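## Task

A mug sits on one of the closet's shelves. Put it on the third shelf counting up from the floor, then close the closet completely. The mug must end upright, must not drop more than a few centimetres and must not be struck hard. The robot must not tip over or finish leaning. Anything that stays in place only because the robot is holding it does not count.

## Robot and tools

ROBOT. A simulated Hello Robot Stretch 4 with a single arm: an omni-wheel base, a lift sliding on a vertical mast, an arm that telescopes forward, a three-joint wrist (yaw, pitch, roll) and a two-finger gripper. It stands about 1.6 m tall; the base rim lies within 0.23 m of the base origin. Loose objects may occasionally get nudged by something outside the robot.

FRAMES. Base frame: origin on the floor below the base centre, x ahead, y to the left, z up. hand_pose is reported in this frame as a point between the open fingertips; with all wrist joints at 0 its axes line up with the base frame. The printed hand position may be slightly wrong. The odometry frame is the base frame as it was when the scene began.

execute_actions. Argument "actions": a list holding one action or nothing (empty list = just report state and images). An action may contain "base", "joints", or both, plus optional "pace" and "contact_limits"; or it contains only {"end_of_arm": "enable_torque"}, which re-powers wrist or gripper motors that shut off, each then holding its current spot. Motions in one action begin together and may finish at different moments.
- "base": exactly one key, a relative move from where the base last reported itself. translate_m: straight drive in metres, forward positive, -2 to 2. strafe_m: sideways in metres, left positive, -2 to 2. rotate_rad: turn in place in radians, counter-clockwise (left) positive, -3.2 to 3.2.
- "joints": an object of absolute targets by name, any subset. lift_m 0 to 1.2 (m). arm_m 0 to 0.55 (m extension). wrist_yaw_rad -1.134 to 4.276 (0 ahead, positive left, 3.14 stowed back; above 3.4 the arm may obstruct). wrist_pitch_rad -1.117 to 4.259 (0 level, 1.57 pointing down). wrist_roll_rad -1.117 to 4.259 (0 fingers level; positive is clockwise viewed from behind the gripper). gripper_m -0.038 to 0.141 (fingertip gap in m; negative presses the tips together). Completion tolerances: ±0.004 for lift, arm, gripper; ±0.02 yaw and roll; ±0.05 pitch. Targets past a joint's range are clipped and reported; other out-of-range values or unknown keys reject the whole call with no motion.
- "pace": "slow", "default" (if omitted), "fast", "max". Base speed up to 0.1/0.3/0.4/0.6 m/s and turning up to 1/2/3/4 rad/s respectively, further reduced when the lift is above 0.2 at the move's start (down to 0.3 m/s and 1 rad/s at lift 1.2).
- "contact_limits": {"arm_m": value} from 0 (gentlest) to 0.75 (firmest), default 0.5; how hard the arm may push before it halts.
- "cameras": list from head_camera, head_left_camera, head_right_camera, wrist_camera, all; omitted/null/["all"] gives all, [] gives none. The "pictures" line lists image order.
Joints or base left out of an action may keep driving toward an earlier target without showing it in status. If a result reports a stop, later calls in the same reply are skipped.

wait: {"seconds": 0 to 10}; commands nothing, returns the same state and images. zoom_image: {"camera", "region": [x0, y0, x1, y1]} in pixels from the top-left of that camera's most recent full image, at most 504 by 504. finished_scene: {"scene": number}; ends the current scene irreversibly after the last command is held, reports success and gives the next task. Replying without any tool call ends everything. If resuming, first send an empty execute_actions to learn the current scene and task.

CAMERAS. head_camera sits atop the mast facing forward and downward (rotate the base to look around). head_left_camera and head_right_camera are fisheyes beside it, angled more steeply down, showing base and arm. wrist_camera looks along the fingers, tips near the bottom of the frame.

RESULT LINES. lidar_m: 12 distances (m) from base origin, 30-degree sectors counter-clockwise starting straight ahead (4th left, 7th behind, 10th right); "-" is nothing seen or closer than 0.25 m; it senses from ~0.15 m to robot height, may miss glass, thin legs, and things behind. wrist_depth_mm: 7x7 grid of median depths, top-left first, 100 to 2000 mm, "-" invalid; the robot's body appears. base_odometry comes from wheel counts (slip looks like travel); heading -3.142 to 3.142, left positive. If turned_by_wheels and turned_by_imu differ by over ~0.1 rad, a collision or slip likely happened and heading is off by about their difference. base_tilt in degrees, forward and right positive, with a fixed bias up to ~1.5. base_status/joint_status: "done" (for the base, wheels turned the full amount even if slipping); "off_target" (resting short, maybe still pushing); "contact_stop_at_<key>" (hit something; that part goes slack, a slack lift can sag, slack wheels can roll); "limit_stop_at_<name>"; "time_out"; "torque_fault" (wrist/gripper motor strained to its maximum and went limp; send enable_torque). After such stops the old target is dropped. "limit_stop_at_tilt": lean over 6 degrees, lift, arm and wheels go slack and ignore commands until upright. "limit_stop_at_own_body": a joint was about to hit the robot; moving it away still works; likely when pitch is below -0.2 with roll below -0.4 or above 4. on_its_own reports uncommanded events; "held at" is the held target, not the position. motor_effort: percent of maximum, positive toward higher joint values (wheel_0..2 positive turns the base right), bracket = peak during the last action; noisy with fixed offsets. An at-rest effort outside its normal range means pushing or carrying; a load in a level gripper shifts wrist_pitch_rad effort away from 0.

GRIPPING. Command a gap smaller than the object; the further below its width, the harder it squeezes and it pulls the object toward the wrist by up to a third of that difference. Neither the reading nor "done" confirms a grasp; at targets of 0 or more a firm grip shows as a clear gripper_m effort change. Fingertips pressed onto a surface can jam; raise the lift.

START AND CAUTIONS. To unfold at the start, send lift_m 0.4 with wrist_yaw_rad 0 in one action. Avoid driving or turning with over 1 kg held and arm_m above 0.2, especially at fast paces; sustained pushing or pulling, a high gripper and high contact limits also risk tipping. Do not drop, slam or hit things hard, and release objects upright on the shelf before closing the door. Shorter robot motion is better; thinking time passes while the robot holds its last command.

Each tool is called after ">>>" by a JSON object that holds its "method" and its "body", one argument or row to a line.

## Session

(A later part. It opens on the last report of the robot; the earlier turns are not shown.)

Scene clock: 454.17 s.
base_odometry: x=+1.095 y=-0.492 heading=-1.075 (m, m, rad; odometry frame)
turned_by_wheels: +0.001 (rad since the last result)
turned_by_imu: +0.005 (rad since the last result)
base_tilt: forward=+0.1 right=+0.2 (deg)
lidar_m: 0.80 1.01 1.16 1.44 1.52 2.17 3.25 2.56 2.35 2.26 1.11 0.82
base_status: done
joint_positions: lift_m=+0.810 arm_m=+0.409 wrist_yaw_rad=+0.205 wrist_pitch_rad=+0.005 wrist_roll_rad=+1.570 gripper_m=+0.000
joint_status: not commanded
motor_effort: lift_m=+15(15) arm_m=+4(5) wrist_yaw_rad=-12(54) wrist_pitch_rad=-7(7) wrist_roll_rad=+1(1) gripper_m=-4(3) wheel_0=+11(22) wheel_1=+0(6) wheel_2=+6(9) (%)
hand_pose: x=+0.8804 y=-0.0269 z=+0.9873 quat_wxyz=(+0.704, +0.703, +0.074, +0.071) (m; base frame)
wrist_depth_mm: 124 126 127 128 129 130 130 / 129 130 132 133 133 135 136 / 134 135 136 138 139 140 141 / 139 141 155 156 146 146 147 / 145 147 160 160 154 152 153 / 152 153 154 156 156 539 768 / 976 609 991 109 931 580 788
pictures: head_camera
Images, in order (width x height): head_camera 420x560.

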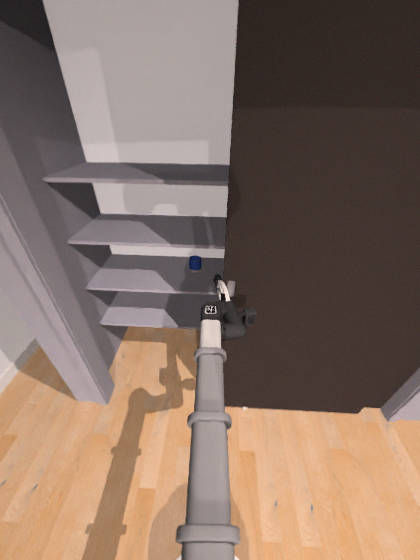

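>>> {"method": "execute_actions", "body": {
  "actions": [
    {"joints":{"arm_m":0.15}}
  ],
  "cameras": []
}}

>>> {"method": "execute_actions", "body": {
  "actions": [
    {"base":{"strafe_m":0.19},"joints":{"wrist_roll_rad":0,"wrist_yaw_rad":0,"gripper_m":0.12}}
  ],
  "cameras": ["wrist_camera","head_camera"]
}}

Scene clock: 471.63 s.
base_odometry: x=+1.095 y=-0.492 heading=-1.076 (m, m, rad; odometry frame)
turned_by_wheels: +0.000 (rad since the last result)
turned_by_imu: -0.001 (rad since the last result)
base_tilt: forward=+0.1 right=+0.2 (deg)
lidar_m: 0.80 1.04 1.16 1.45 1.52 2.17 3.26 2.57 2.33 2.26 1.11 0.81
base_status: not commanded
joint_positions: lift_m=+0.810 arm_m=+0.151 wrist_yaw_rad=+0.200 wrist_pitch_rad=+0.005 wrist_roll_rad=+1.570 gripper_m=+0.000
joint_status: all done
motor_effort: lift_m=+15(15) arm_m=-5(7) wrist_yaw_rad=+2(13) wrist_pitch_rad=-9(6) wrist_roll_rad=+1(1) gripper_m=-2(2) wheel_0=+6(11) wheel_1=+0(1) wheel_2=+5(6) (%)
hand_pose: x=+0.6218 y=-0.0284 z=+0.9872 quat_wxyz=(+0.704, +0.703, +0.072, +0.069) (m; base frame)
wrist_depth_mm: 357 359 362 366 368 368 373 / 366 370 375 379 382 387 387 / 384 384 389 392 397 402 404 / 1118 768 1138 1138 820 991 778 / 1160 917 1160 1160 1025 1138 878 / 1205 1182 187 198 798 1138 891 / 1229 1205 1255 108 1025 1060 1182
pictures: none
No camera images: the call's "cameras" was empty. Leave "cameras" out to get every camera's image.

Scene clock: 473.70 s.
base_odometry: x=+1.262 y=-0.402 heading=-1.076 (m, m, rad; odometry frame)
turned_by_wheels: +0.000 (rad since the last result)
turned_by_imu: +0.000 (rad since the last result)
base_tilt: forward=+0.1 right=+0.2 (deg)
lidar_m: 1.10 0.94 1.30 1.26 1.32 1.88 2.87 2.59 2.51 2.45 1.11 0.84
base_status: done
joint_positions: lift_m=+0.810 arm_m=+0.151 wrist_yaw_rad=+0.000 wrist_pitch_rad=+0.005 wrist_roll_rad=+0.000 gripper_m=+0.120
joint_status: all done
motor_effort: lift_m=+15(15) arm_m=-5(5) wrist_yaw_rad=+0(7) wrist_pitch_rad=-8(8) wrist_roll_rad=-1(3) gripper_m=+1(2) wheel_0=-2(11) wheel_1=+2(12) wheel_2=+0(4) (%)
hand_pose: x=+0.6102 y=-0.0873 z=+0.9872 quat_wxyz=(+1.000, +0.000, +0.002, +0.000) (m; base frame)
wrist_depth_mm: 931 1118 1138 1138 1138 421 424 / 842 904 931 917 842 424 424 / 917 1138 1160 1138 1138 424 427 / 878 1138 1138 1118 1060 427 424 / 917 1160 1160 1138 1138 427 427 / 878 891 866 946 216 433 430 / 831 820 820 109 750 433 433
pictures: head_camera, wrist_camera
Images, in order (width x height): head_camera 420x560, wrist_camera 616x392.

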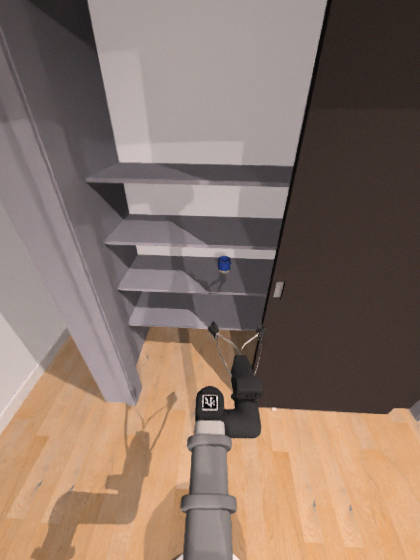

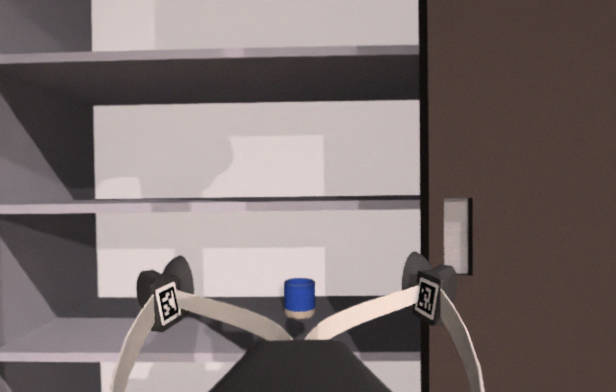

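>>> {"method": "execute_actions", "body": {
  "actions": [
    {"base":{"translate_m":0.35},"joints":{"lift_m":0.62}}
  ],
  "cameras": ["wrist_camera"]
}}

Scene clock: 498.17 s.
base_odometry: x=+1.428 y=-0.710 heading=-1.075 (m, m, rad; odometry frame)
turned_by_wheels: +0.000 (rad since the last result)
turned_by_imu: -0.001 (rad since the last result)
base_tilt: forward=+0.1 right=+0.2 (deg)
lidar_m: 0.76 0.67 0.65 1.24 1.32 1.87 3.21 2.99 2.55 1.53 0.63 0.51
base_status: done
joint_positions: lift_m=+0.620 arm_m=+0.151 wrist_yaw_rad=+0.000 wrist_pitch_rad=+0.005 wrist_roll_rad=+0.000 gripper_m=+0.120
joint_status: all done
motor_effort: lift_m=+15(17) arm_m=-5(4) wrist_yaw_rad=+1(1) wrist_pitch_rad=-6(9) wrist_roll_rad=+0(0) gripper_m=+0(0) wheel_0=+3(8) wheel_1=+2(9) wheel_2=-1(12) (%)
hand_pose: x=+0.6102 y=-0.0874 z=+0.7973 quat_wxyz=(+1.000, +0.000, +0.002, +0.000) (m; base frame)
wrist_depth_mm: 788 798 778 778 788 778 399 / 500 512 517 521 530 530 535 / 798 798 798 798 788 788 778 / 809 788 798 809 798 788 788 / 809 809 798 609 778 788 778 / 449 402 397 445 224 430 418 / 820 809 798 108 798 809 798
pictures: wrist_camera
Images, in order (width x height): wrist_camera 616x392.

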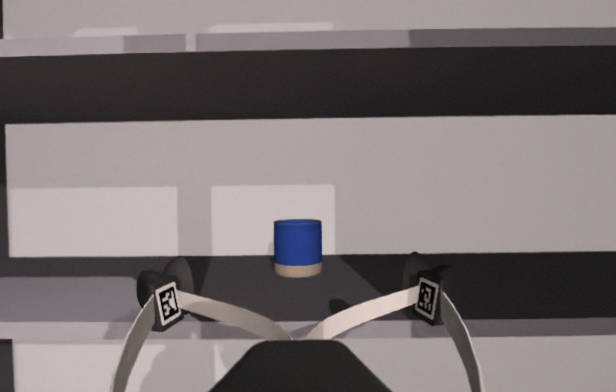

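>>> {"method": "execute_actions", "body": {
  "actions": [
    {"base":{"translate_m":0.1},"joints":{"lift_m":0.605,"arm_m":0.40}}
  ],
  "cameras": ["wrist_camera"]
}}

Scene clock: 507.93 s.
base_odometry: x=+1.476 y=-0.798 heading=-1.075 (m, m, rad; odometry frame)
turned_by_wheels: +0.000 (rad since the last result)
turned_by_imu: +0.000 (rad since the last result)
base_tilt: forward=+0.1 right=+0.2 (deg)
lidar_m: 0.66 0.68 0.59 1.24 1.30 1.85 3.75 3.08 2.55 1.34 0.51 0.42
base_status: done
joint_positions: lift_m=+0.605 arm_m=+0.399 wrist_yaw_rad=+0.000 wrist_pitch_rad=+0.005 wrist_roll_rad=+0.000 gripper_m=+0.120
joint_status: all done
motor_effort: lift_m=+15(15) arm_m=+4(4) wrist_yaw_rad=+0(2) wrist_pitch_rad=-7(8) wrist_roll_rad=+0(0) gripper_m=+0(2) wheel_0=+2(9) wheel_1=+3(8) wheel_2=-1(12) (%)
hand_pose: x=+0.8586 y=-0.0874 z=+0.7823 quat_wxyz=(+1.000, +0.000, +0.002, +0.000) (m; base frame)
wrist_depth_mm: 359 370 370 375 375 377 377 / 459 452 452 449 445 445 445 / 459 452 449 452 445 449 442 / 455 455 452 452 452 449 449 / 455 459 452 251 449 452 445 / 399 336 260 242 224 377 379 / 270 254 268 109 266 247 260
pictures: wrist_camera
Images, in order (width x height): wrist_camera 616x392.

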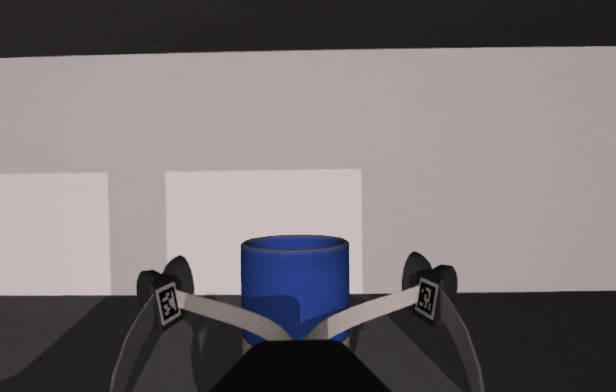

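>>> {"method": "execute_actions", "body": {
  "actions": [
    {"joints":{"arm_m":0.465},"pace":"slow"}
  ],
  "cameras": ["wrist_camera"]
}}

Scene clock: 513.87 s.
base_odometry: x=+1.476 y=-0.798 heading=-1.075 (m, m, rad; odometry frame)
turned_by_wheels: +0.000 (rad since the last result)
turned_by_imu: -0.001 (rad since the last result)
base_tilt: forward=+0.1 right=+0.3 (deg)
lidar_m: 0.65 0.66 0.59 1.24 1.32 1.85 3.73 3.10 2.55 1.34 0.50 0.42
base_status: not commanded
joint_positions: lift_m=+0.605 arm_m=+0.464 wrist_yaw_rad=+0.000 wrist_pitch_rad=+0.005 wrist_roll_rad=+0.000 gripper_m=+0.120
joint_status: all done
motor_effort: lift_m=+15(15) arm_m=+5(5) wrist_yaw_rad=+0(0) wrist_pitch_rad=-7(7) wrist_roll_rad=+0(0) gripper_m=-1(1) wheel_0=+2(2) wheel_1=+3(4) wheel_2=-1(1) (%)
hand_pose: x=+0.9236 y=-0.0874 z=+0.7823 quat_wxyz=(+1.000, +0.000, +0.002, +0.000) (m; base frame)
wrist_depth_mm: 362 366 373 382 384 379 377 / 389 389 387 382 382 382 379 / 389 389 389 387 384 382 384 / 392 392 389 387 387 387 384 / 392 394 392 250 387 387 384 / 392 334 190 177 199 384 387 / 268 254 253 109 266 247 260
pictures: wrist_camera
Images, in order (width x height): wrist_camera 616x392.

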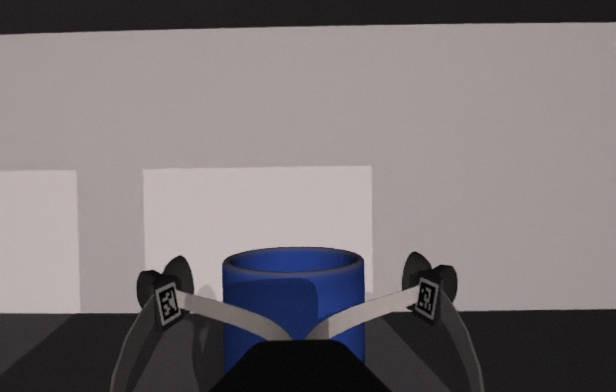

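>>> {"method": "execute_actions", "body": {
  "actions": [
    {"joints":{"gripper_m":0.045}}
  ],
  "cameras": ["wrist_camera"]
}}

Scene clock: 518.93 s.
base_odometry: x=+1.476 y=-0.798 heading=-1.075 (m, m, rad; odometry frame)
turned_by_wheels: +0.000 (rad since the last result)
turned_by_imu: -0.001 (rad since the last result)
base_tilt: forward=+0.0 right=+0.2 (deg)
lidar_m: 0.67 0.67 0.59 1.24 1.32 1.85 3.73 3.09 2.56 1.34 0.49 0.41
base_status: not commanded
joint_positions: lift_m=+0.605 arm_m=+0.464 wrist_yaw_rad=+0.001 wrist_pitch_rad=+0.005 wrist_roll_rad=+0.000 gripper_m=+0.045
joint_status: all done
motor_effort: lift_m=+15(15) arm_m=+4(5) wrist_yaw_rad=-1(1) wrist_pitch_rad=-6(6) wrist_roll_rad=+0(0) gripper_m=-11(10) wheel_0=+2(2) wheel_1=+4(4) wheel_2=-1(1) (%)
hand_pose: x=+0.9236 y=-0.0873 z=+0.7823 quat_wxyz=(+1.000, +0.000, +0.002, +0.000) (m; base frame)
wrist_depth_mm: 364 366 370 382 379 379 377 / 389 387 387 384 382 382 379 / 394 387 384 387 382 379 379 / 389 392 387 387 384 382 382 / 397 392 392 241 387 384 382 / 394 392 182 167 188 384 387 / 270 252 252 108 264 247 259
pictures: wrist_camera
Images, in order (width x height): wrist_camera 616x392.

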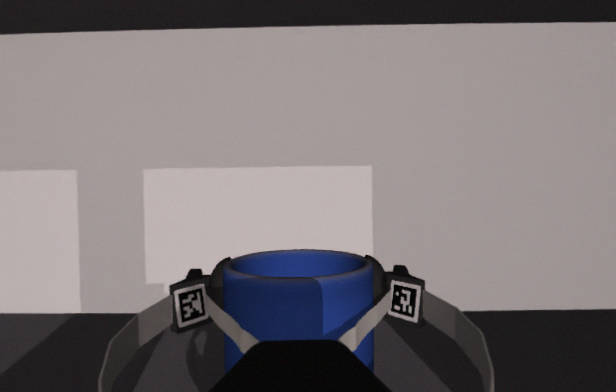

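>>> {"method": "execute_actions", "body": {
  "actions": [
    {"joints":{"gripper_m":0.035}}
  ],
  "cameras": []
}}

>>> {"method": "execute_actions", "body": {
  "actions": [
    {"joints":{"lift_m":0.635},"pace":"slow"}
  ],
  "cameras": ["wrist_camera"]
}}

Scene clock: 524.07 s.
base_odometry: x=+1.476 y=-0.798 heading=-1.075 (m, m, rad; odometry frame)
turned_by_wheels: +0.000 (rad since the last result)
turned_by_imu: +0.000 (rad since the last result)
base_tilt: forward=+0.0 right=+0.2 (deg)
lidar_m: 0.66 0.68 0.58 1.25 1.31 1.85 3.75 3.11 2.56 1.32 0.50 0.41
base_status: not commanded
joint_positions: lift_m=+0.605 arm_m=+0.464 wrist_yaw_rad=+0.001 wrist_pitch_rad=+0.005 wrist_roll_rad=+0.000 gripper_m=+0.035
joint_status: all done
motor_effort: lift_m=+15(15) arm_m=+5(4) wrist_yaw_rad=+0(2) wrist_pitch_rad=-7(9) wrist_roll_rad=+0(0) gripper_m=-13(15) wheel_0=+2(2) wheel_1=+3(4) wheel_2=-1(1) (%)
hand_pose: x=+0.9236 y=-0.0873 z=+0.7823 quat_wxyz=(+1.000, +0.000, +0.002, +0.000) (m; base frame)
wrist_depth_mm: 364 366 373 384 384 382 379 / 389 389 387 384 382 379 379 / 392 389 389 384 384 384 382 / 392 389 389 387 387 384 382 / 394 392 389 236 384 384 387 / 397 359 180 163 184 387 384 / 270 252 252 109 264 248 262
pictures: none
No camera images: the call's "cameras" was empty. Leave "cameras" out to get every camera's image.

Scene clock: 525.13 s.
base_odometry: x=+1.476 y=-0.798 heading=-1.075 (m, m, rad; odometry frame)
turned_by_wheels: +0.000 (rad since the last result)
turned_by_imu: +0.000 (rad since the last result)
base_tilt: forward=+0.1 right=+0.2 (deg)
lidar_m: 0.66 0.66 0.59 1.23 1.31 1.84 3.76 3.11 2.57 1.33 0.49 0.42
base_status: not commanded
joint_positions: lift_m=+0.634 arm_m=+0.464 wrist_yaw_rad=+0.000 wrist_pitch_rad=+0.008 wrist_roll_rad=+0.000 gripper_m=+0.035
joint_status: all done
motor_effort: lift_m=+27(29) arm_m=+5(4) wrist_yaw_rad=-1(1) wrist_pitch_rad=-14(17) wrist_roll_rad=+0(0) gripper_m=-14(13) wheel_0=+2(2) wheel_1=+3(3) wheel_2=-1(1) (%)
hand_pose: x=+0.9236 y=-0.0873 z=+0.8104 quat_wxyz=(+1.000, +0.000, +0.004, +0.000) (m; base frame)
wrist_depth_mm: 304 307 309 312 315 315 317 / 389 387 384 382 382 382 382 / 392 389 389 384 379 384 382 / 392 389 387 389 387 382 382 / 392 389 387 237 387 382 384 / 392 392 179 163 185 387 387 / 324 304 306 109 319 297 314
pictures: wrist_camera
Images, in order (width x height): wrist_camera 616x392.

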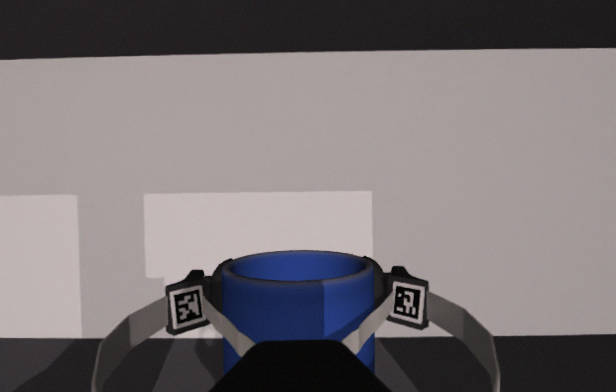

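>>> {"method": "execute_actions", "body": {
  "actions": [
    {"joints":{"arm_m":0.1}}
  ],
  "cameras": []
}}

>>> {"method": "execute_actions", "body": {
  "actions": [
    {"joints":{"lift_m":0.93}}
  ],
  "cameras": ["wrist_camera","head_camera"]
}}

Scene clock: 536.13 s.
base_odometry: x=+1.476 y=-0.798 heading=-1.075 (m, m, rad; odometry frame)
turned_by_wheels: +0.000 (rad since the last result)
turned_by_imu: -0.001 (rad since the last result)
base_tilt: forward=+0.0 right=+0.2 (deg)
lidar_m: 0.66 0.67 0.58 1.24 1.31 1.86 3.75 3.10 2.57 1.34 0.49 0.41
base_status: not commanded
joint_positions: lift_m=+0.634 arm_m=+0.101 wrist_yaw_rad=+0.000 wrist_pitch_rad=+0.008 wrist_roll_rad=+0.000 gripper_m=+0.035
joint_status: all done
motor_effort: lift_m=+27(27) arm_m=-5(9) wrist_yaw_rad=+0(0) wrist_pitch_rad=-16(18) wrist_roll_rad=+1(0) gripper_m=-12(12) wheel_0=+2(2) wheel_1=+4(4) wheel_2=-1(1) (%)
hand_pose: x=+0.5602 y=-0.0875 z=+0.8103 quat_wxyz=(+1.000, +0.000, +0.004, +0.000) (m; base frame)
wrist_depth_mm: 353 353 357 359 364 366 368 / 459 466 477 480 484 488 492 / 750 750 741 741 732 741 732 / 759 750 759 750 741 750 741 / 750 750 750 236 741 741 750 / 480 439 180 163 183 459 459 / 377 351 347 109 345 362 359
pictures: none
No camera images: the call's "cameras" was empty. Leave "cameras" out to get every camera's image.

Scene clock: 538.40 s.
base_odometry: x=+1.476 y=-0.798 heading=-1.075 (m, m, rad; odometry frame)
turned_by_wheels: +0.000 (rad since the last result)
turned_by_imu: +0.000 (rad since the last result)
base_tilt: forward=+0.1 right=+0.2 (deg)
lidar_m: 0.66 0.67 0.59 1.24 1.32 1.86 3.74 3.09 2.56 1.33 0.49 0.42
base_status: not commanded
joint_positions: lift_m=+0.929 arm_m=+0.101 wrist_yaw_rad=+0.000 wrist_pitch_rad=+0.008 wrist_roll_rad=+0.000 gripper_m=+0.035
joint_status: all done
motor_effort: lift_m=+27(30) arm_m=-5(4) wrist_yaw_rad=+2(1) wrist_pitch_rad=-15(18) wrist_roll_rad=+0(0) gripper_m=-11(13) wheel_0=+2(2) wheel_1=+4(4) wheel_2=-1(1) (%)
hand_pose: x=+0.5602 y=-0.0875 z=+1.1054 quat_wxyz=(+1.000, +0.000, +0.004, +0.000) (m; base frame)
wrist_depth_mm: 375 351 355 357 362 364 364 / 496 500 508 521 521 525 530 / 750 732 741 741 741 741 741 / 750 759 750 741 741 741 741 / 759 750 750 236 750 741 750 / 455 413 180 163 183 430 430 / 778 559 353 109 347 741 741
pictures: head_camera, wrist_camera
Images, in order (width x height): head_camera 420x560, wrist_camera 616x392.

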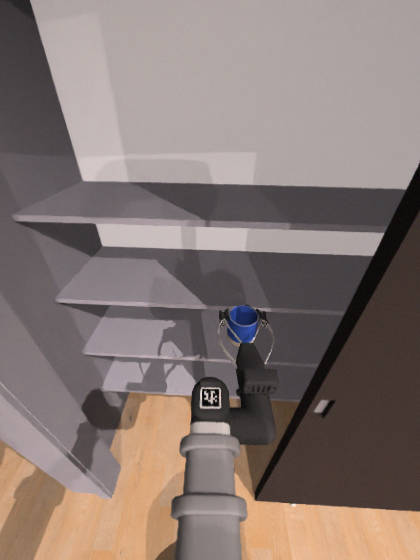

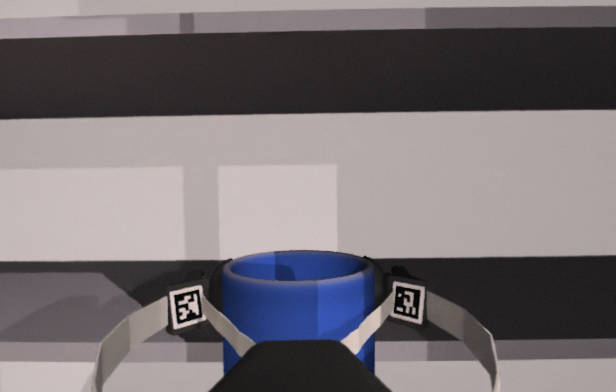

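>>> {"method": "execute_actions", "body": {
  "actions": [
    {"joints":{"lift_m":0.945}}
  ],
  "cameras": []
}}

>>> {"method": "execute_actions", "body": {
  "actions": [
    {"joints":{"arm_m":0.40},"contact_limits":{"arm_m":0.2}}
  ],
  "cameras": ["wrist_camera"]
}}

Scene clock: 551.57 s.
base_odometry: x=+1.476 y=-0.798 heading=-1.075 (m, m, rad; odometry frame)
turned_by_wheels: +0.000 (rad since the last result)
turned_by_imu: +0.000 (rad since the last result)
base_tilt: forward=+0.0 right=+0.3 (deg)
lidar_m: 0.67 0.67 0.58 1.24 1.33 1.87 3.72 3.12 2.56 1.35 0.49 0.42
base_status: not commanded
joint_positions: lift_m=+0.944 arm_m=+0.101 wrist_yaw_rad=+0.000 wrist_pitch_rad=+0.008 wrist_roll_rad=+0.000 gripper_m=+0.035
joint_status: all done
motor_effort: lift_m=+27(26) arm_m=-4(5) wrist_yaw_rad=+1(2) wrist_pitch_rad=-16(17) wrist_roll_rad=+0(0) gripper_m=-12(14) wheel_0=+2(2) wheel_1=+3(3) wheel_2=-1(1) (%)
hand_pose: x=+0.5602 y=-0.0875 z=+1.1204 quat_wxyz=(+1.000, +0.000, +0.004, +0.000) (m; base frame)
wrist_depth_mm: 741 741 732 345 349 351 351 / 442 449 455 462 469 473 473 / 750 750 750 741 750 741 741 / 759 759 750 732 741 741 741 / 759 759 741 237 750 741 741 / 504 452 180 163 184 480 477 / 362 351 347 108 345 351 373
pictures: none
No camera images: the call's "cameras" was empty. Leave "cameras" out to get every camera's image.

Scene clock: 553.57 s.
base_odometry: x=+1.476 y=-0.798 heading=-1.075 (m, m, rad; odometry frame)
turned_by_wheels: +0.000 (rad since the last result)
turned_by_imu: +0.000 (rad since the last result)
base_tilt: forward=+0.0 right=+0.2 (deg)
lidar_m: 0.66 0.67 0.58 1.25 1.31 1.83 3.75 3.09 2.57 1.32 0.50 0.42
base_status: not commanded
joint_positions: lift_m=+0.944 arm_m=+0.399 wrist_yaw_rad=+0.000 wrist_pitch_rad=+0.008 wrist_roll_rad=+0.000 gripper_m=+0.035
joint_status: all done
motor_effort: lift_m=+27(27) arm_m=+4(1) wrist_yaw_rad=+1(1) wrist_pitch_rad=-15(16) wrist_roll_rad=+0(1) gripper_m=-14(14) wheel_0=+2(2) wheel_1=+4(4) wheel_2=-1(1) (%)
contact_limits: arm_m 0.2
hand_pose: x=+0.8586 y=-0.0874 z=+1.1204 quat_wxyz=(+1.000, +0.000, +0.004, +0.000) (m; base frame)
wrist_depth_mm: 290 294 298 301 301 306 306 / 452 452 449 442 445 445 442 / 459 452 452 452 452 452 445 / 459 455 449 449 449 449 445 / 459 455 455 237 445 452 452 / 462 455 180 163 184 452 449 / 336 315 314 109 327 309 324
pictures: wrist_camera
Images, in order (width x height): wrist_camera 616x392.

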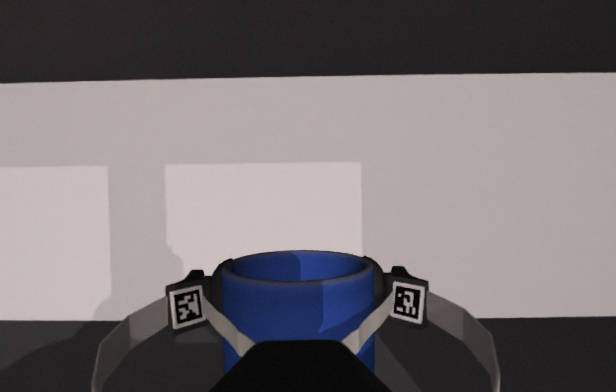

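>>> {"method": "execute_actions", "body": {
  "actions": [
    {"joints":{"lift_m":0.916},"pace":"slow"}
  ],
  "cameras": []
}}

Scene clock: 557.73 s.
base_odometry: x=+1.476 y=-0.798 heading=-1.075 (m, m, rad; odometry frame)
turned_by_wheels: +0.000 (rad since the last result)
turned_by_imu: +0.000 (rad since the last result)
base_tilt: forward=+0.1 right=+0.2 (deg)
lidar_m: 0.67 0.66 0.59 1.25 1.31 1.86 3.76 3.09 2.56 1.35 0.50 0.42
base_status: not commanded
joint_positions: lift_m=+0.916 arm_m=+0.399 wrist_yaw_rad=+0.000 wrist_pitch_rad=+0.008 wrist_roll_rad=+0.000 gripper_m=+0.035
joint_status: all done
motor_effort: lift_m=+16(28) arm_m=+5(4) wrist_yaw_rad=+0(1) wrist_pitch_rad=-16(15) wrist_roll_rad=+1(1) gripper_m=-15(14) wheel_0=+2(2) wheel_1=+3(4) wheel_2=-1(1) (%)
hand_pose: x=+0.8586 y=-0.0874 z=+1.0923 quat_wxyz=(+1.000, +0.000, +0.004, +0.000) (m; base frame)
wrist_depth_mm: 355 362 364 368 370 373 370 / 449 449 449 445 445 445 439 / 452 452 452 449 445 449 445 / 459 455 452 452 449 449 445 / 462 459 455 236 452 452 452 / 407 373 180 163 184 387 387 / 277 259 259 109 271 255 268
pictures: none
No camera images: the call's "cameras" was empty. Leave "cameras" out to get every camera's image.

>>> {"method": "execute_actions", "body": {
  "actions": [
    {"joints":{"lift_m":0.913},"pace":"slow"}
  ],
  "cameras": []
}}

>>> {"method": "execute_actions", "body": {
  "actions": [
    {"joints":{"gripper_m":0.12}}
  ],
  "cameras": ["wrist_camera"]
}}

Scene clock: 564.90 s.
base_odometry: x=+1.476 y=-0.798 heading=-1.075 (m, m, rad; odometry frame)
turned_by_wheels: +0.000 (rad since the last result)
turned_by_imu: +0.000 (rad since the last result)
base_tilt: forward=+0.1 right=+0.1 (deg)
lidar_m: 0.67 0.67 0.59 1.24 1.31 1.85 3.76 3.11 2.55 1.33 0.49 0.43
base_status: not commanded
joint_positions: lift_m=+0.913 arm_m=+0.399 wrist_yaw_rad=+0.000 wrist_pitch_rad=+0.008 wrist_roll_rad=+0.000 gripper_m=+0.035
joint_status: all done
motor_effort: lift_m=+16(17) arm_m=+4(4) wrist_yaw_rad=+0(1) wrist_pitch_rad=-17(17) wrist_roll_rad=+0(0) gripper_m=-14(14) wheel_0=+2(2) wheel_1=+4(4) wheel_2=-1(1) (%)
hand_pose: x=+0.8586 y=-0.0874 z=+1.0893 quat_wxyz=(+1.000, +0.000, +0.004, +0.000) (m; base frame)
wrist_depth_mm: 364 368 370 375 375 379 377 / 455 449 455 445 449 445 442 / 455 452 452 452 445 445 445 / 462 455 452 452 449 449 445 / 462 459 452 236 449 449 445 / 397 362 180 163 184 382 379 / 271 255 252 109 265 249 262
pictures: none
No camera images: the call's "cameras" was empty. Leave "cameras" out to get every camera's image.

Scene clock: 566.63 s.
base_odometry: x=+1.476 y=-0.798 heading=-1.075 (m, m, rad; odometry frame)
turned_by_wheels: +0.000 (rad since the last result)
turned_by_imu: +0.000 (rad since the last result)
base_tilt: forward=+0.1 right=+0.2 (deg)
lidar_m: 0.67 0.67 0.59 1.25 1.31 1.85 3.74 3.11 2.57 1.34 0.50 0.42
base_status: not commanded
joint_positions: lift_m=+0.913 arm_m=+0.399 wrist_yaw_rad=+0.000 wrist_pitch_rad=+0.005 wrist_roll_rad=+0.000 gripper_m=+0.120
joint_status: all done
motor_effort: lift_m=+16(16) arm_m=+4(5) wrist_yaw_rad=+0(1) wrist_pitch_rad=-8(15) wrist_roll_rad=+1(0) gripper_m=+1(13) wheel_0=+2(2) wheel_1=+4(4) wheel_2=-1(1) (%)
hand_pose: x=+0.8586 y=-0.0874 z=+1.0901 quat_wxyz=(+1.000, +0.000, +0.003, +0.000) (m; base frame)
wrist_depth_mm: 355 362 364 366 368 370 370 / 452 452 452 452 445 445 442 / 452 455 452 452 445 445 449 / 459 455 452 449 445 449 445 / 459 459 459 253 452 452 452 / 407 342 193 177 200 389 387 / 274 259 258 109 271 252 267
pictures: wrist_camera
Images, in order (width x height): wrist_camera 616x392.

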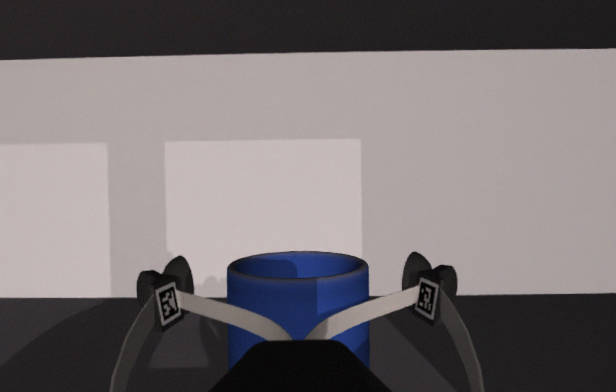

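Released. Retract the arm.

>>> {"method": "execute_actions", "body": {
  "actions": [
    {"joints":{"arm_m":0.0}}
  ],
  "cameras": ["head_camera"]
}}

Scene clock: 571.03 s.
base_odometry: x=+1.476 y=-0.798 heading=-1.075 (m, m, rad; odometry frame)
turned_by_wheels: +0.000 (rad since the last result)
turned_by_imu: -0.001 (rad since the last result)
base_tilt: forward=+0.1 right=+0.2 (deg)
lidar_m: 0.67 0.67 0.59 1.25 1.30 1.86 3.75 3.10 2.57 1.35 0.50 0.42
base_status: not commanded
joint_positions: lift_m=+0.913 arm_m=+0.001 wrist_yaw_rad=+0.000 wrist_pitch_rad=+0.005 wrist_roll_rad=+0.000 gripper_m=+0.120
joint_status: all done
motor_effort: lift_m=+16(16) arm_m=-5(5) wrist_yaw_rad=+1(1) wrist_pitch_rad=-6(9) wrist_roll_rad=+0(0) gripper_m=+0(0) wheel_0=+2(2) wheel_1=+4(3) wheel_2=-1(1) (%)
hand_pose: x=+0.4602 y=-0.0874 z=+1.0902 quat_wxyz=(+1.000, +0.000, +0.002, +0.000) (m; base frame)
wrist_depth_mm: 842 842 842 831 820 820 831 / 535 549 559 559 564 564 569 / 854 854 842 842 842 831 831 / 842 866 842 842 842 831 842 / 798 798 778 580 759 723 715 / 508 452 455 452 224 449 484 / 854 854 854 109 854 854 854
pictures: head_camera
Images, in order (width x height): head_camera 420x560.

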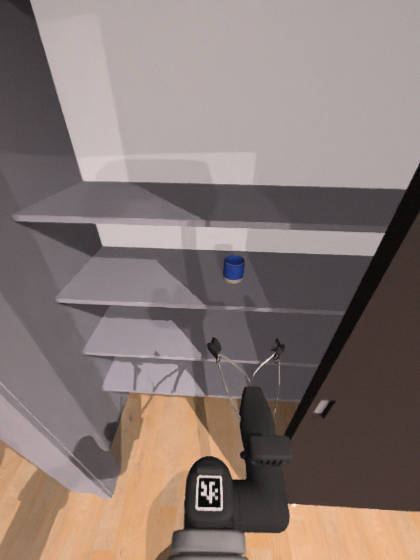

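>>> {"method": "execute_actions", "body": {
  "actions": [
    {"base":{"translate_m":-0.3},"joints":{"lift_m":0.81,"gripper_m":0.0,"wrist_roll_rad":1.57,"wrist_yaw_rad":0.2}}
  ],
  "cameras": []
}}

>>> {"method": "execute_actions", "body": {
  "actions": [
    {"base":{"strafe_m":-0.9},"pace":"fast"}
  ],
  "cameras": ["head_camera"]
}}

Scene clock: 587.07 s.
base_odometry: x=+1.333 y=-0.534 heading=-1.075 (m, m, rad; odometry frame)
turned_by_wheels: +0.000 (rad since the last result)
turned_by_imu: -0.001 (rad since the last result)
base_tilt: forward=+0.1 right=+0.3 (deg)
lidar_m: 0.97 0.81 0.95 1.25 1.32 1.88 3.42 2.76 2.54 2.45 0.92 0.69
base_status: done
joint_positions: lift_m=+0.810 arm_m=+0.001 wrist_yaw_rad=+0.200 wrist_pitch_rad=+0.005 wrist_roll_rad=+1.570 gripper_m=+0.000
joint_status: all done
motor_effort: lift_m=+15(14) arm_m=-5(4) wrist_yaw_rad=+0(5) wrist_pitch_rad=-6(7) wrist_roll_rad=+2(5) gripper_m=-4(5) wheel_0=-2(7) wheel_1=-4(6) wheel_2=+2(13) (%)
hand_pose: x=+0.4718 y=-0.0284 z=+0.9873 quat_wxyz=(+0.704, +0.703, +0.072, +0.069) (m; base frame)
wrist_depth_mm: 1008 723 1025 1025 891 991 759 / 1025 866 1060 1042 1008 1078 798 / 1060 842 1098 1138 1008 1060 809 / 1138 931 1160 1138 1025 1138 820 / 1160 917 1160 1160 1025 1138 891 / 1205 1160 186 198 798 1138 1042 / 1025 946 1008 108 931 991 960
pictures: none
No camera images: the call's "cameras" was empty. Leave "cameras" out to get every camera's image.

Scene clock: 590.60 s.
base_odometry: x=+0.541 y=-0.962 heading=-1.075 (m, m, rad; odometry frame)
turned_by_wheels: +0.000 (rad since the last result)
turned_by_imu: -0.001 (rad since the last result)
base_tilt: forward=+0.0 right=+0.2 (deg)
lidar_m: 0.62 0.66 0.93 2.15 2.26 3.18 3.44 2.17 1.59 1.56 0.84 0.64
base_status: done
joint_positions: lift_m=+0.810 arm_m=+0.001 wrist_yaw_rad=+0.200 wrist_pitch_rad=+0.005 wrist_roll_rad=+1.570 gripper_m=+0.000
joint_status: not commanded
motor_effort: lift_m=+15(15) arm_m=-5(4) wrist_yaw_rad=+0(1) wrist_pitch_rad=-7(9) wrist_roll_rad=+1(2) gripper_m=-2(1) wheel_0=+2(13) wheel_1=+1(12) wheel_2=+0(3) (%)
hand_pose: x=+0.4718 y=-0.0284 z=+0.9872 quat_wxyz=(+0.704, +0.703, +0.072, +0.069) (m; base frame)
wrist_depth_mm: 332 334 336 338 342 343 345 / 343 345 347 351 353 357 359 / 355 357 362 366 366 370 373 / 370 373 375 377 384 387 387 / 384 389 392 392 397 397 407 / 399 402 186 198 407 421 418 / 418 415 421 108 430 436 442
pictures: head_camera
Images, in order (width x height): head_camera 420x560.

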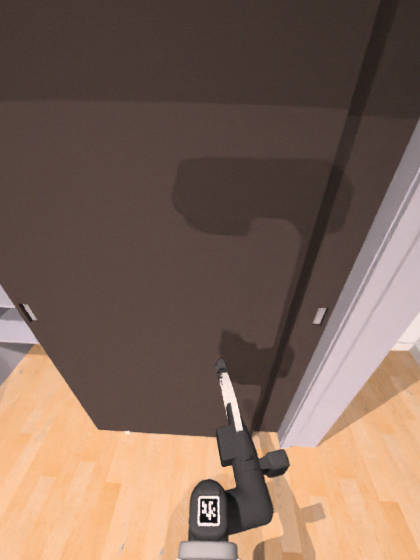

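>>> {"method": "execute_actions", "body": {
  "actions": [
    {"base":{"strafe_m":-0.2},"joints":{"arm_m":0.08}}
  ],
  "cameras": ["wrist_camera"]
}}

Scene clock: 599.60 s.
base_odometry: x=+0.366 y=-1.057 heading=-1.075 (m, m, rad; odometry frame)
turned_by_wheels: +0.000 (rad since the last result)
turned_by_imu: -0.001 (rad since the last result)
base_tilt: forward=+0.1 right=+0.3 (deg)
lidar_m: 0.62 0.66 0.91 2.36 2.49 3.50 3.14 1.91 1.41 1.37 1.47 0.62
base_status: done
joint_positions: lift_m=+0.810 arm_m=+0.079 wrist_yaw_rad=+0.200 wrist_pitch_rad=+0.005 wrist_roll_rad=+1.570 gripper_m=+0.000
joint_status: all done
motor_effort: lift_m=+15(15) arm_m=+4(3) wrist_yaw_rad=+1(1) wrist_pitch_rad=-8(8) wrist_roll_rad=+1(1) gripper_m=-2(4) wheel_0=+2(11) wheel_1=-1(8) wheel_2=+0(1) (%)
hand_pose: x=+0.5502 y=-0.0284 z=+0.9873 quat_wxyz=(+0.704, +0.703, +0.072, +0.069) (m; base frame)
wrist_depth_mm: 294 298 301 303 306 309 309 / 306 306 312 317 315 315 320 / 319 319 322 325 329 330 332 / 325 330 334 336 336 338 340 / 297 296 298 300 304 307 310 / 309 309 186 199 310 320 324 / 320 319 327 109 330 332 338
pictures: wrist_camera
Images, in order (width x height): wrist_camera 616x392.

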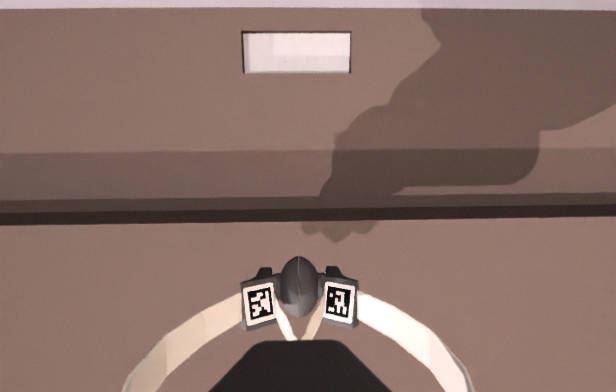

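>>> {"method": "execute_actions", "body": {
  "actions": [
    {"base":{"strafe_m":-0.05}}
  ],
  "cameras": []
}}

>>> {"method": "execute_actions", "body": {
  "actions": [
    {"joints":{"arm_m":0.18},"contact_limits":{"arm_m":0.2}}
  ],
  "cameras": ["wrist_camera"]
}}

Scene clock: 609.07 s.
base_odometry: x=+0.322 y=-1.081 heading=-1.075 (m, m, rad; odometry frame)
turned_by_wheels: +0.000 (rad since the last result)
turned_by_imu: +0.000 (rad since the last result)
base_tilt: forward=+0.1 right=+0.2 (deg)
lidar_m: 0.61 0.65 0.91 2.41 2.53 3.51 3.46 1.84 1.33 1.30 1.41 0.61
base_status: done
joint_positions: lift_m=+0.810 arm_m=+0.079 wrist_yaw_rad=+0.200 wrist_pitch_rad=+0.005 wrist_roll_rad=+1.570 gripper_m=+0.000
joint_status: not commanded
motor_effort: lift_m=+15(15) arm_m=+5(5) wrist_yaw_rad=+1(1) wrist_pitch_rad=-6(6) wrist_roll_rad=+1(2) gripper_m=-5(2) wheel_0=+1(10) wheel_1=+1(9) wheel_2=+0(1) (%)
hand_pose: x=+0.5502 y=-0.0284 z=+0.9873 quat_wxyz=(+0.704, +0.703, +0.072, +0.069) (m; base frame)
wrist_depth_mm: 225 226 228 230 232 233 235 / 304 306 309 312 314 317 319 / 315 317 320 327 325 329 330 / 327 330 334 336 340 340 343 / 336 343 342 345 345 349 351 / 304 307 187 198 310 319 320 / 319 319 322 109 327 330 336
pictures: none
No camera images: the call's "cameras" was empty. Leave "cameras" out to get every camera's image.

Scene clock: 610.37 s.
base_odometry: x=+0.322 y=-1.081 heading=-1.075 (m, m, rad; odometry frame)
turned_by_wheels: +0.000 (rad since the last result)
turned_by_imu: +0.000 (rad since the last result)
base_tilt: forward=+0.0 right=+0.2 (deg)
lidar_m: 0.61 0.65 0.90 2.40 2.54 3.51 3.47 1.85 1.34 1.30 1.42 0.60
base_status: not commanded
joint_positions: lift_m=+0.810 arm_m=+0.179 wrist_yaw_rad=+0.200 wrist_pitch_rad=+0.005 wrist_roll_rad=+1.570 gripper_m=+0.000
joint_status: all done
motor_effort: lift_m=+15(15) arm_m=+5(8) wrist_yaw_rad=+1(1) wrist_pitch_rad=-8(6) wrist_roll_rad=+1(1) gripper_m=-3(3) wheel_0=+1(1) wheel_1=+0(0) wheel_2=+0(0) (%)
contact_limits: arm_m 0.2
hand_pose: x=+0.6502 y=-0.0284 z=+0.9873 quat_wxyz=(+0.704, +0.703, +0.072, +0.069) (m; base frame)
wrist_depth_mm: 147 148 150 151 152 153 154 / 211 213 213 216 218 219 220 / 218 220 224 233 227 228 229 / 227 229 231 234 235 237 239 / 236 237 239 240 245 247 249 / 244 246 186 198 233 253 254 / 208 208 210 108 213 216 219
pictures: wrist_camera
Images, in order (width x height): wrist_camera 616x392.

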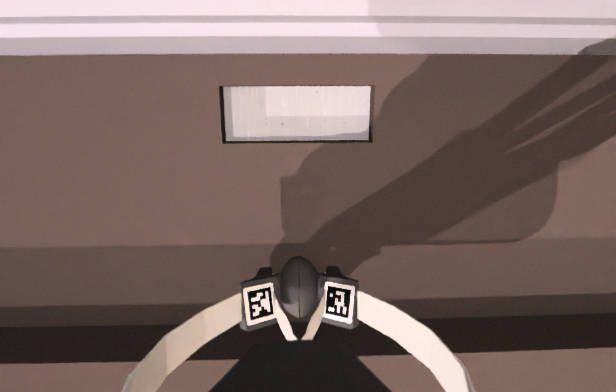

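>>> {"method": "execute_actions", "body": {
  "actions": [
    {"base":{"strafe_m":0.72},"pace":"slow"}
  ],
  "cameras": ["head_camera","head_left_camera"]
}}

Scene clock: 621.93 s.
base_odometry: x=+0.955 y=-0.739 heading=-1.076 (m, m, rad; odometry frame)
turned_by_wheels: -0.001 (rad since the last result)
turned_by_imu: -0.006 (rad since the last result)
base_tilt: forward=+0.1 right=+0.2 (deg)
lidar_m: 0.64 0.66 0.94 1.69 1.77 2.51 3.44 2.76 2.10 2.03 0.96 0.69
base_status: done
joint_positions: lift_m=+0.810 arm_m=+0.179 wrist_yaw_rad=+0.193 wrist_pitch_rad=+0.005 wrist_roll_rad=+1.570 gripper_m=+0.000
joint_status: not commanded
on_its_own: wrist_yaw_rad is at rest, and its effort (+20) is outside its rest range (-13 to +13)
motor_effort: lift_m=+15(15) arm_m=+3(5) wrist_yaw_rad=+20(57) wrist_pitch_rad=-7(6) wrist_roll_rad=+1(1) gripper_m=-4(4) wheel_0=-9(18) wheel_1=+1(9) wheel_2=-4(6) (%)
hand_pose: x=+0.6502 y=-0.0304 z=+0.9873 quat_wxyz=(+0.704, +0.703, +0.070, +0.067) (m; base frame)
wrist_depth_mm: 228 229 231 234 236 236 238 / 236 236 239 241 242 245 248 / 243 245 247 249 250 254 255 / 252 254 256 258 260 263 264 / 260 263 265 265 270 274 274 / 231 231 187 198 229 234 235 / 229 228 232 108 236 236 242
pictures: head_camera, head_left_camera
Images, in order (width x height): head_camera 420x560, head_left_camera 420x672.

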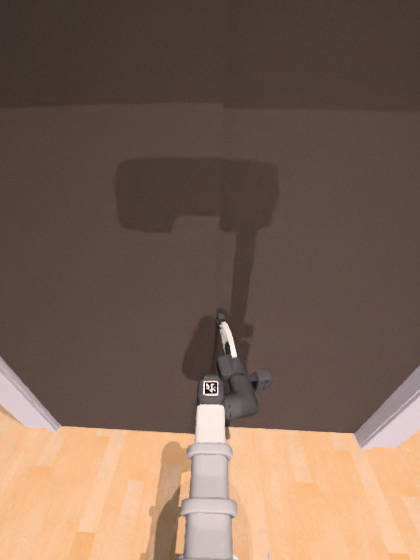

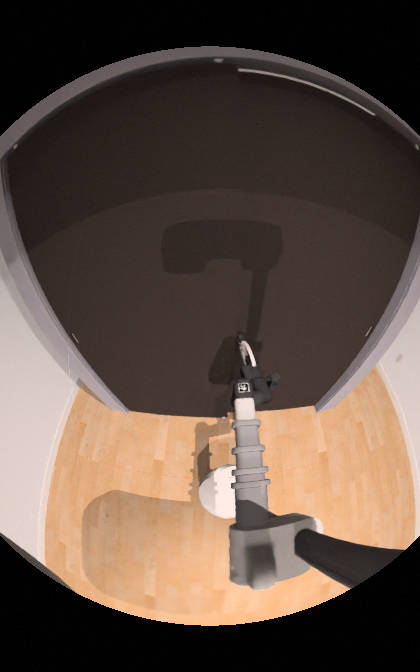

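>>> {"method": "execute_actions", "body": {
  "actions": [
    {"base":{"strafe_m":0.03},"pace":"slow"}
  ],
  "cameras": []
}}

Scene clock: 628.30 s.
base_odometry: x=+0.981 y=-0.725 heading=-1.078 (m, m, rad; odometry frame)
turned_by_wheels: -0.003 (rad since the last result)
turned_by_imu: -0.004 (rad since the last result)
base_tilt: forward=+0.0 right=+0.3 (deg)
lidar_m: 0.62 0.67 0.96 1.66 1.75 2.44 3.42 2.77 2.14 2.06 0.95 0.71
base_status: done
joint_positions: lift_m=+0.810 arm_m=+0.179 wrist_yaw_rad=+0.176 wrist_pitch_rad=+0.005 wrist_roll_rad=+1.570 gripper_m=+0.000
joint_status: not commanded
on_its_own: wrist_yaw_rad is at rest, and its effort (+72) is outside its rest range (-13 to +13)
motor_effort: lift_m=+15(15) arm_m=+3(3) wrist_yaw_rad=+72(70) wrist_pitch_rad=-7(7) wrist_roll_rad=+1(1) gripper_m=-3(3) wheel_0=-21(22) wheel_1=-3(5) wheel_2=-7(7) (%)
hand_pose: x=+0.6497 y=-0.0357 z=+0.9873 quat_wxyz=(+0.705, +0.704, +0.064, +0.060) (m; base frame)
wrist_depth_mm: 233 235 237 238 240 242 243 / 239 241 244 246 247 250 249 / 246 248 252 252 256 257 258 / 254 256 258 262 262 265 267 / 263 265 266 266 272 274 276 / 226 225 188 204 229 234 236 / 229 228 231 109 236 236 240
pictures: none
No camera images: the call's "cameras" was empty. Leave "cameras" out to get every camera's image.

The door is at its stop. Back off and retract.

>>> {"method": "execute_actions", "body": {
  "actions": [
    {"base":{"strafe_m":-0.04},"joints":{"arm_m":0.0}}
  ],
  "cameras": []
}}

>>> {"method": "execute_actions", "body": {
  "actions": [
    {"base":{"translate_m":-0.6},"pace":"fast"}
  ],
  "cameras": ["head_camera"]
}}

Scene clock: 635.07 s.
base_odometry: x=+0.946 y=-0.744 heading=-1.079 (m, m, rad; odometry frame)
turned_by_wheels: +0.000 (rad since the last result)
turned_by_imu: -0.001 (rad since the last result)
base_tilt: forward=+0.1 right=+0.2 (deg)
lidar_m: 0.62 0.66 0.95 1.71 1.79 2.49 3.43 2.75 2.08 2.02 0.93 0.70
base_status: done
joint_positions: lift_m=+0.810 arm_m=+0.001 wrist_yaw_rad=+0.200 wrist_pitch_rad=+0.005 wrist_roll_rad=+1.570 gripper_m=+0.000
joint_status: all done
motor_effort: lift_m=+15(15) arm_m=-5(10) wrist_yaw_rad=+1(71) wrist_pitch_rad=-9(8) wrist_roll_rad=+2(2) gripper_m=-3(3) wheel_0=+0(19) wheel_1=-2(14) wheel_2=-2(8) (%)
hand_pose: x=+0.4718 y=-0.0284 z=+0.9872 quat_wxyz=(+0.704, +0.703, +0.072, +0.069) (m; base frame)
wrist_depth_mm: 387 392 392 397 399 402 404 / 399 402 404 407 413 415 421 / 413 418 424 424 433 430 433 / 430 433 439 442 445 445 452 / 407 407 413 413 418 421 421 / 415 418 186 198 424 430 439 / 433 433 439 109 445 449 455
pictures: none
No camera images: the call's "cameras" was empty. Leave "cameras" out to get every camera's image.

Scene clock: 638.00 s.
base_odometry: x=+0.663 y=-0.215 heading=-1.079 (m, m, rad; odometry frame)
turned_by_wheels: +0.000 (rad since the last result)
turned_by_imu: +0.000 (rad since the last result)
base_tilt: forward=+0.1 right=+0.3 (deg)
lidar_m: 1.24 1.28 1.76 1.72 1.80 2.52 2.05 2.10 2.10 1.99 2.14 1.31
base_status: done
joint_positions: lift_m=+0.810 arm_m=+0.001 wrist_yaw_rad=+0.200 wrist_pitch_rad=+0.005 wrist_roll_rad=+1.570 gripper_m=+0.000
joint_status: not commanded
motor_effort: lift_m=+15(15) arm_m=-4(5) wrist_yaw_rad=+2(1) wrist_pitch_rad=-8(7) wrist_roll_rad=+1(0) gripper_m=-3(3) wheel_0=-3(8) wheel_1=-3(8) wheel_2=+1(13) (%)
hand_pose: x=+0.4718 y=-0.0284 z=+0.9872 quat_wxyz=(+0.704, +0.703, +0.072, +0.069) (m; base frame)
wrist_depth_mm: 931 960 946 946 960 960 960 / 960 960 976 976 976 991 1008 / 991 1008 1008 1008 991 1060 1025 / 991 991 991 1008 1025 1025 1008 / 1008 1025 1042 1042 1042 1060 1078 / 1060 1078 187 198 1060 1098 1098 / 1118 1098 1138 109 1138 1160 1160
pictures: head_camera
Images, in order (width x height): head_camera 420x560.

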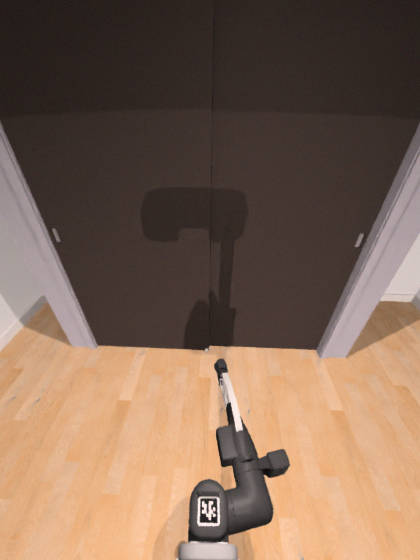

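Both doors look closed.

>>> {"method": "finished_scene", "body": {
  "scene": 1
}}

The scene is finished: the task was done.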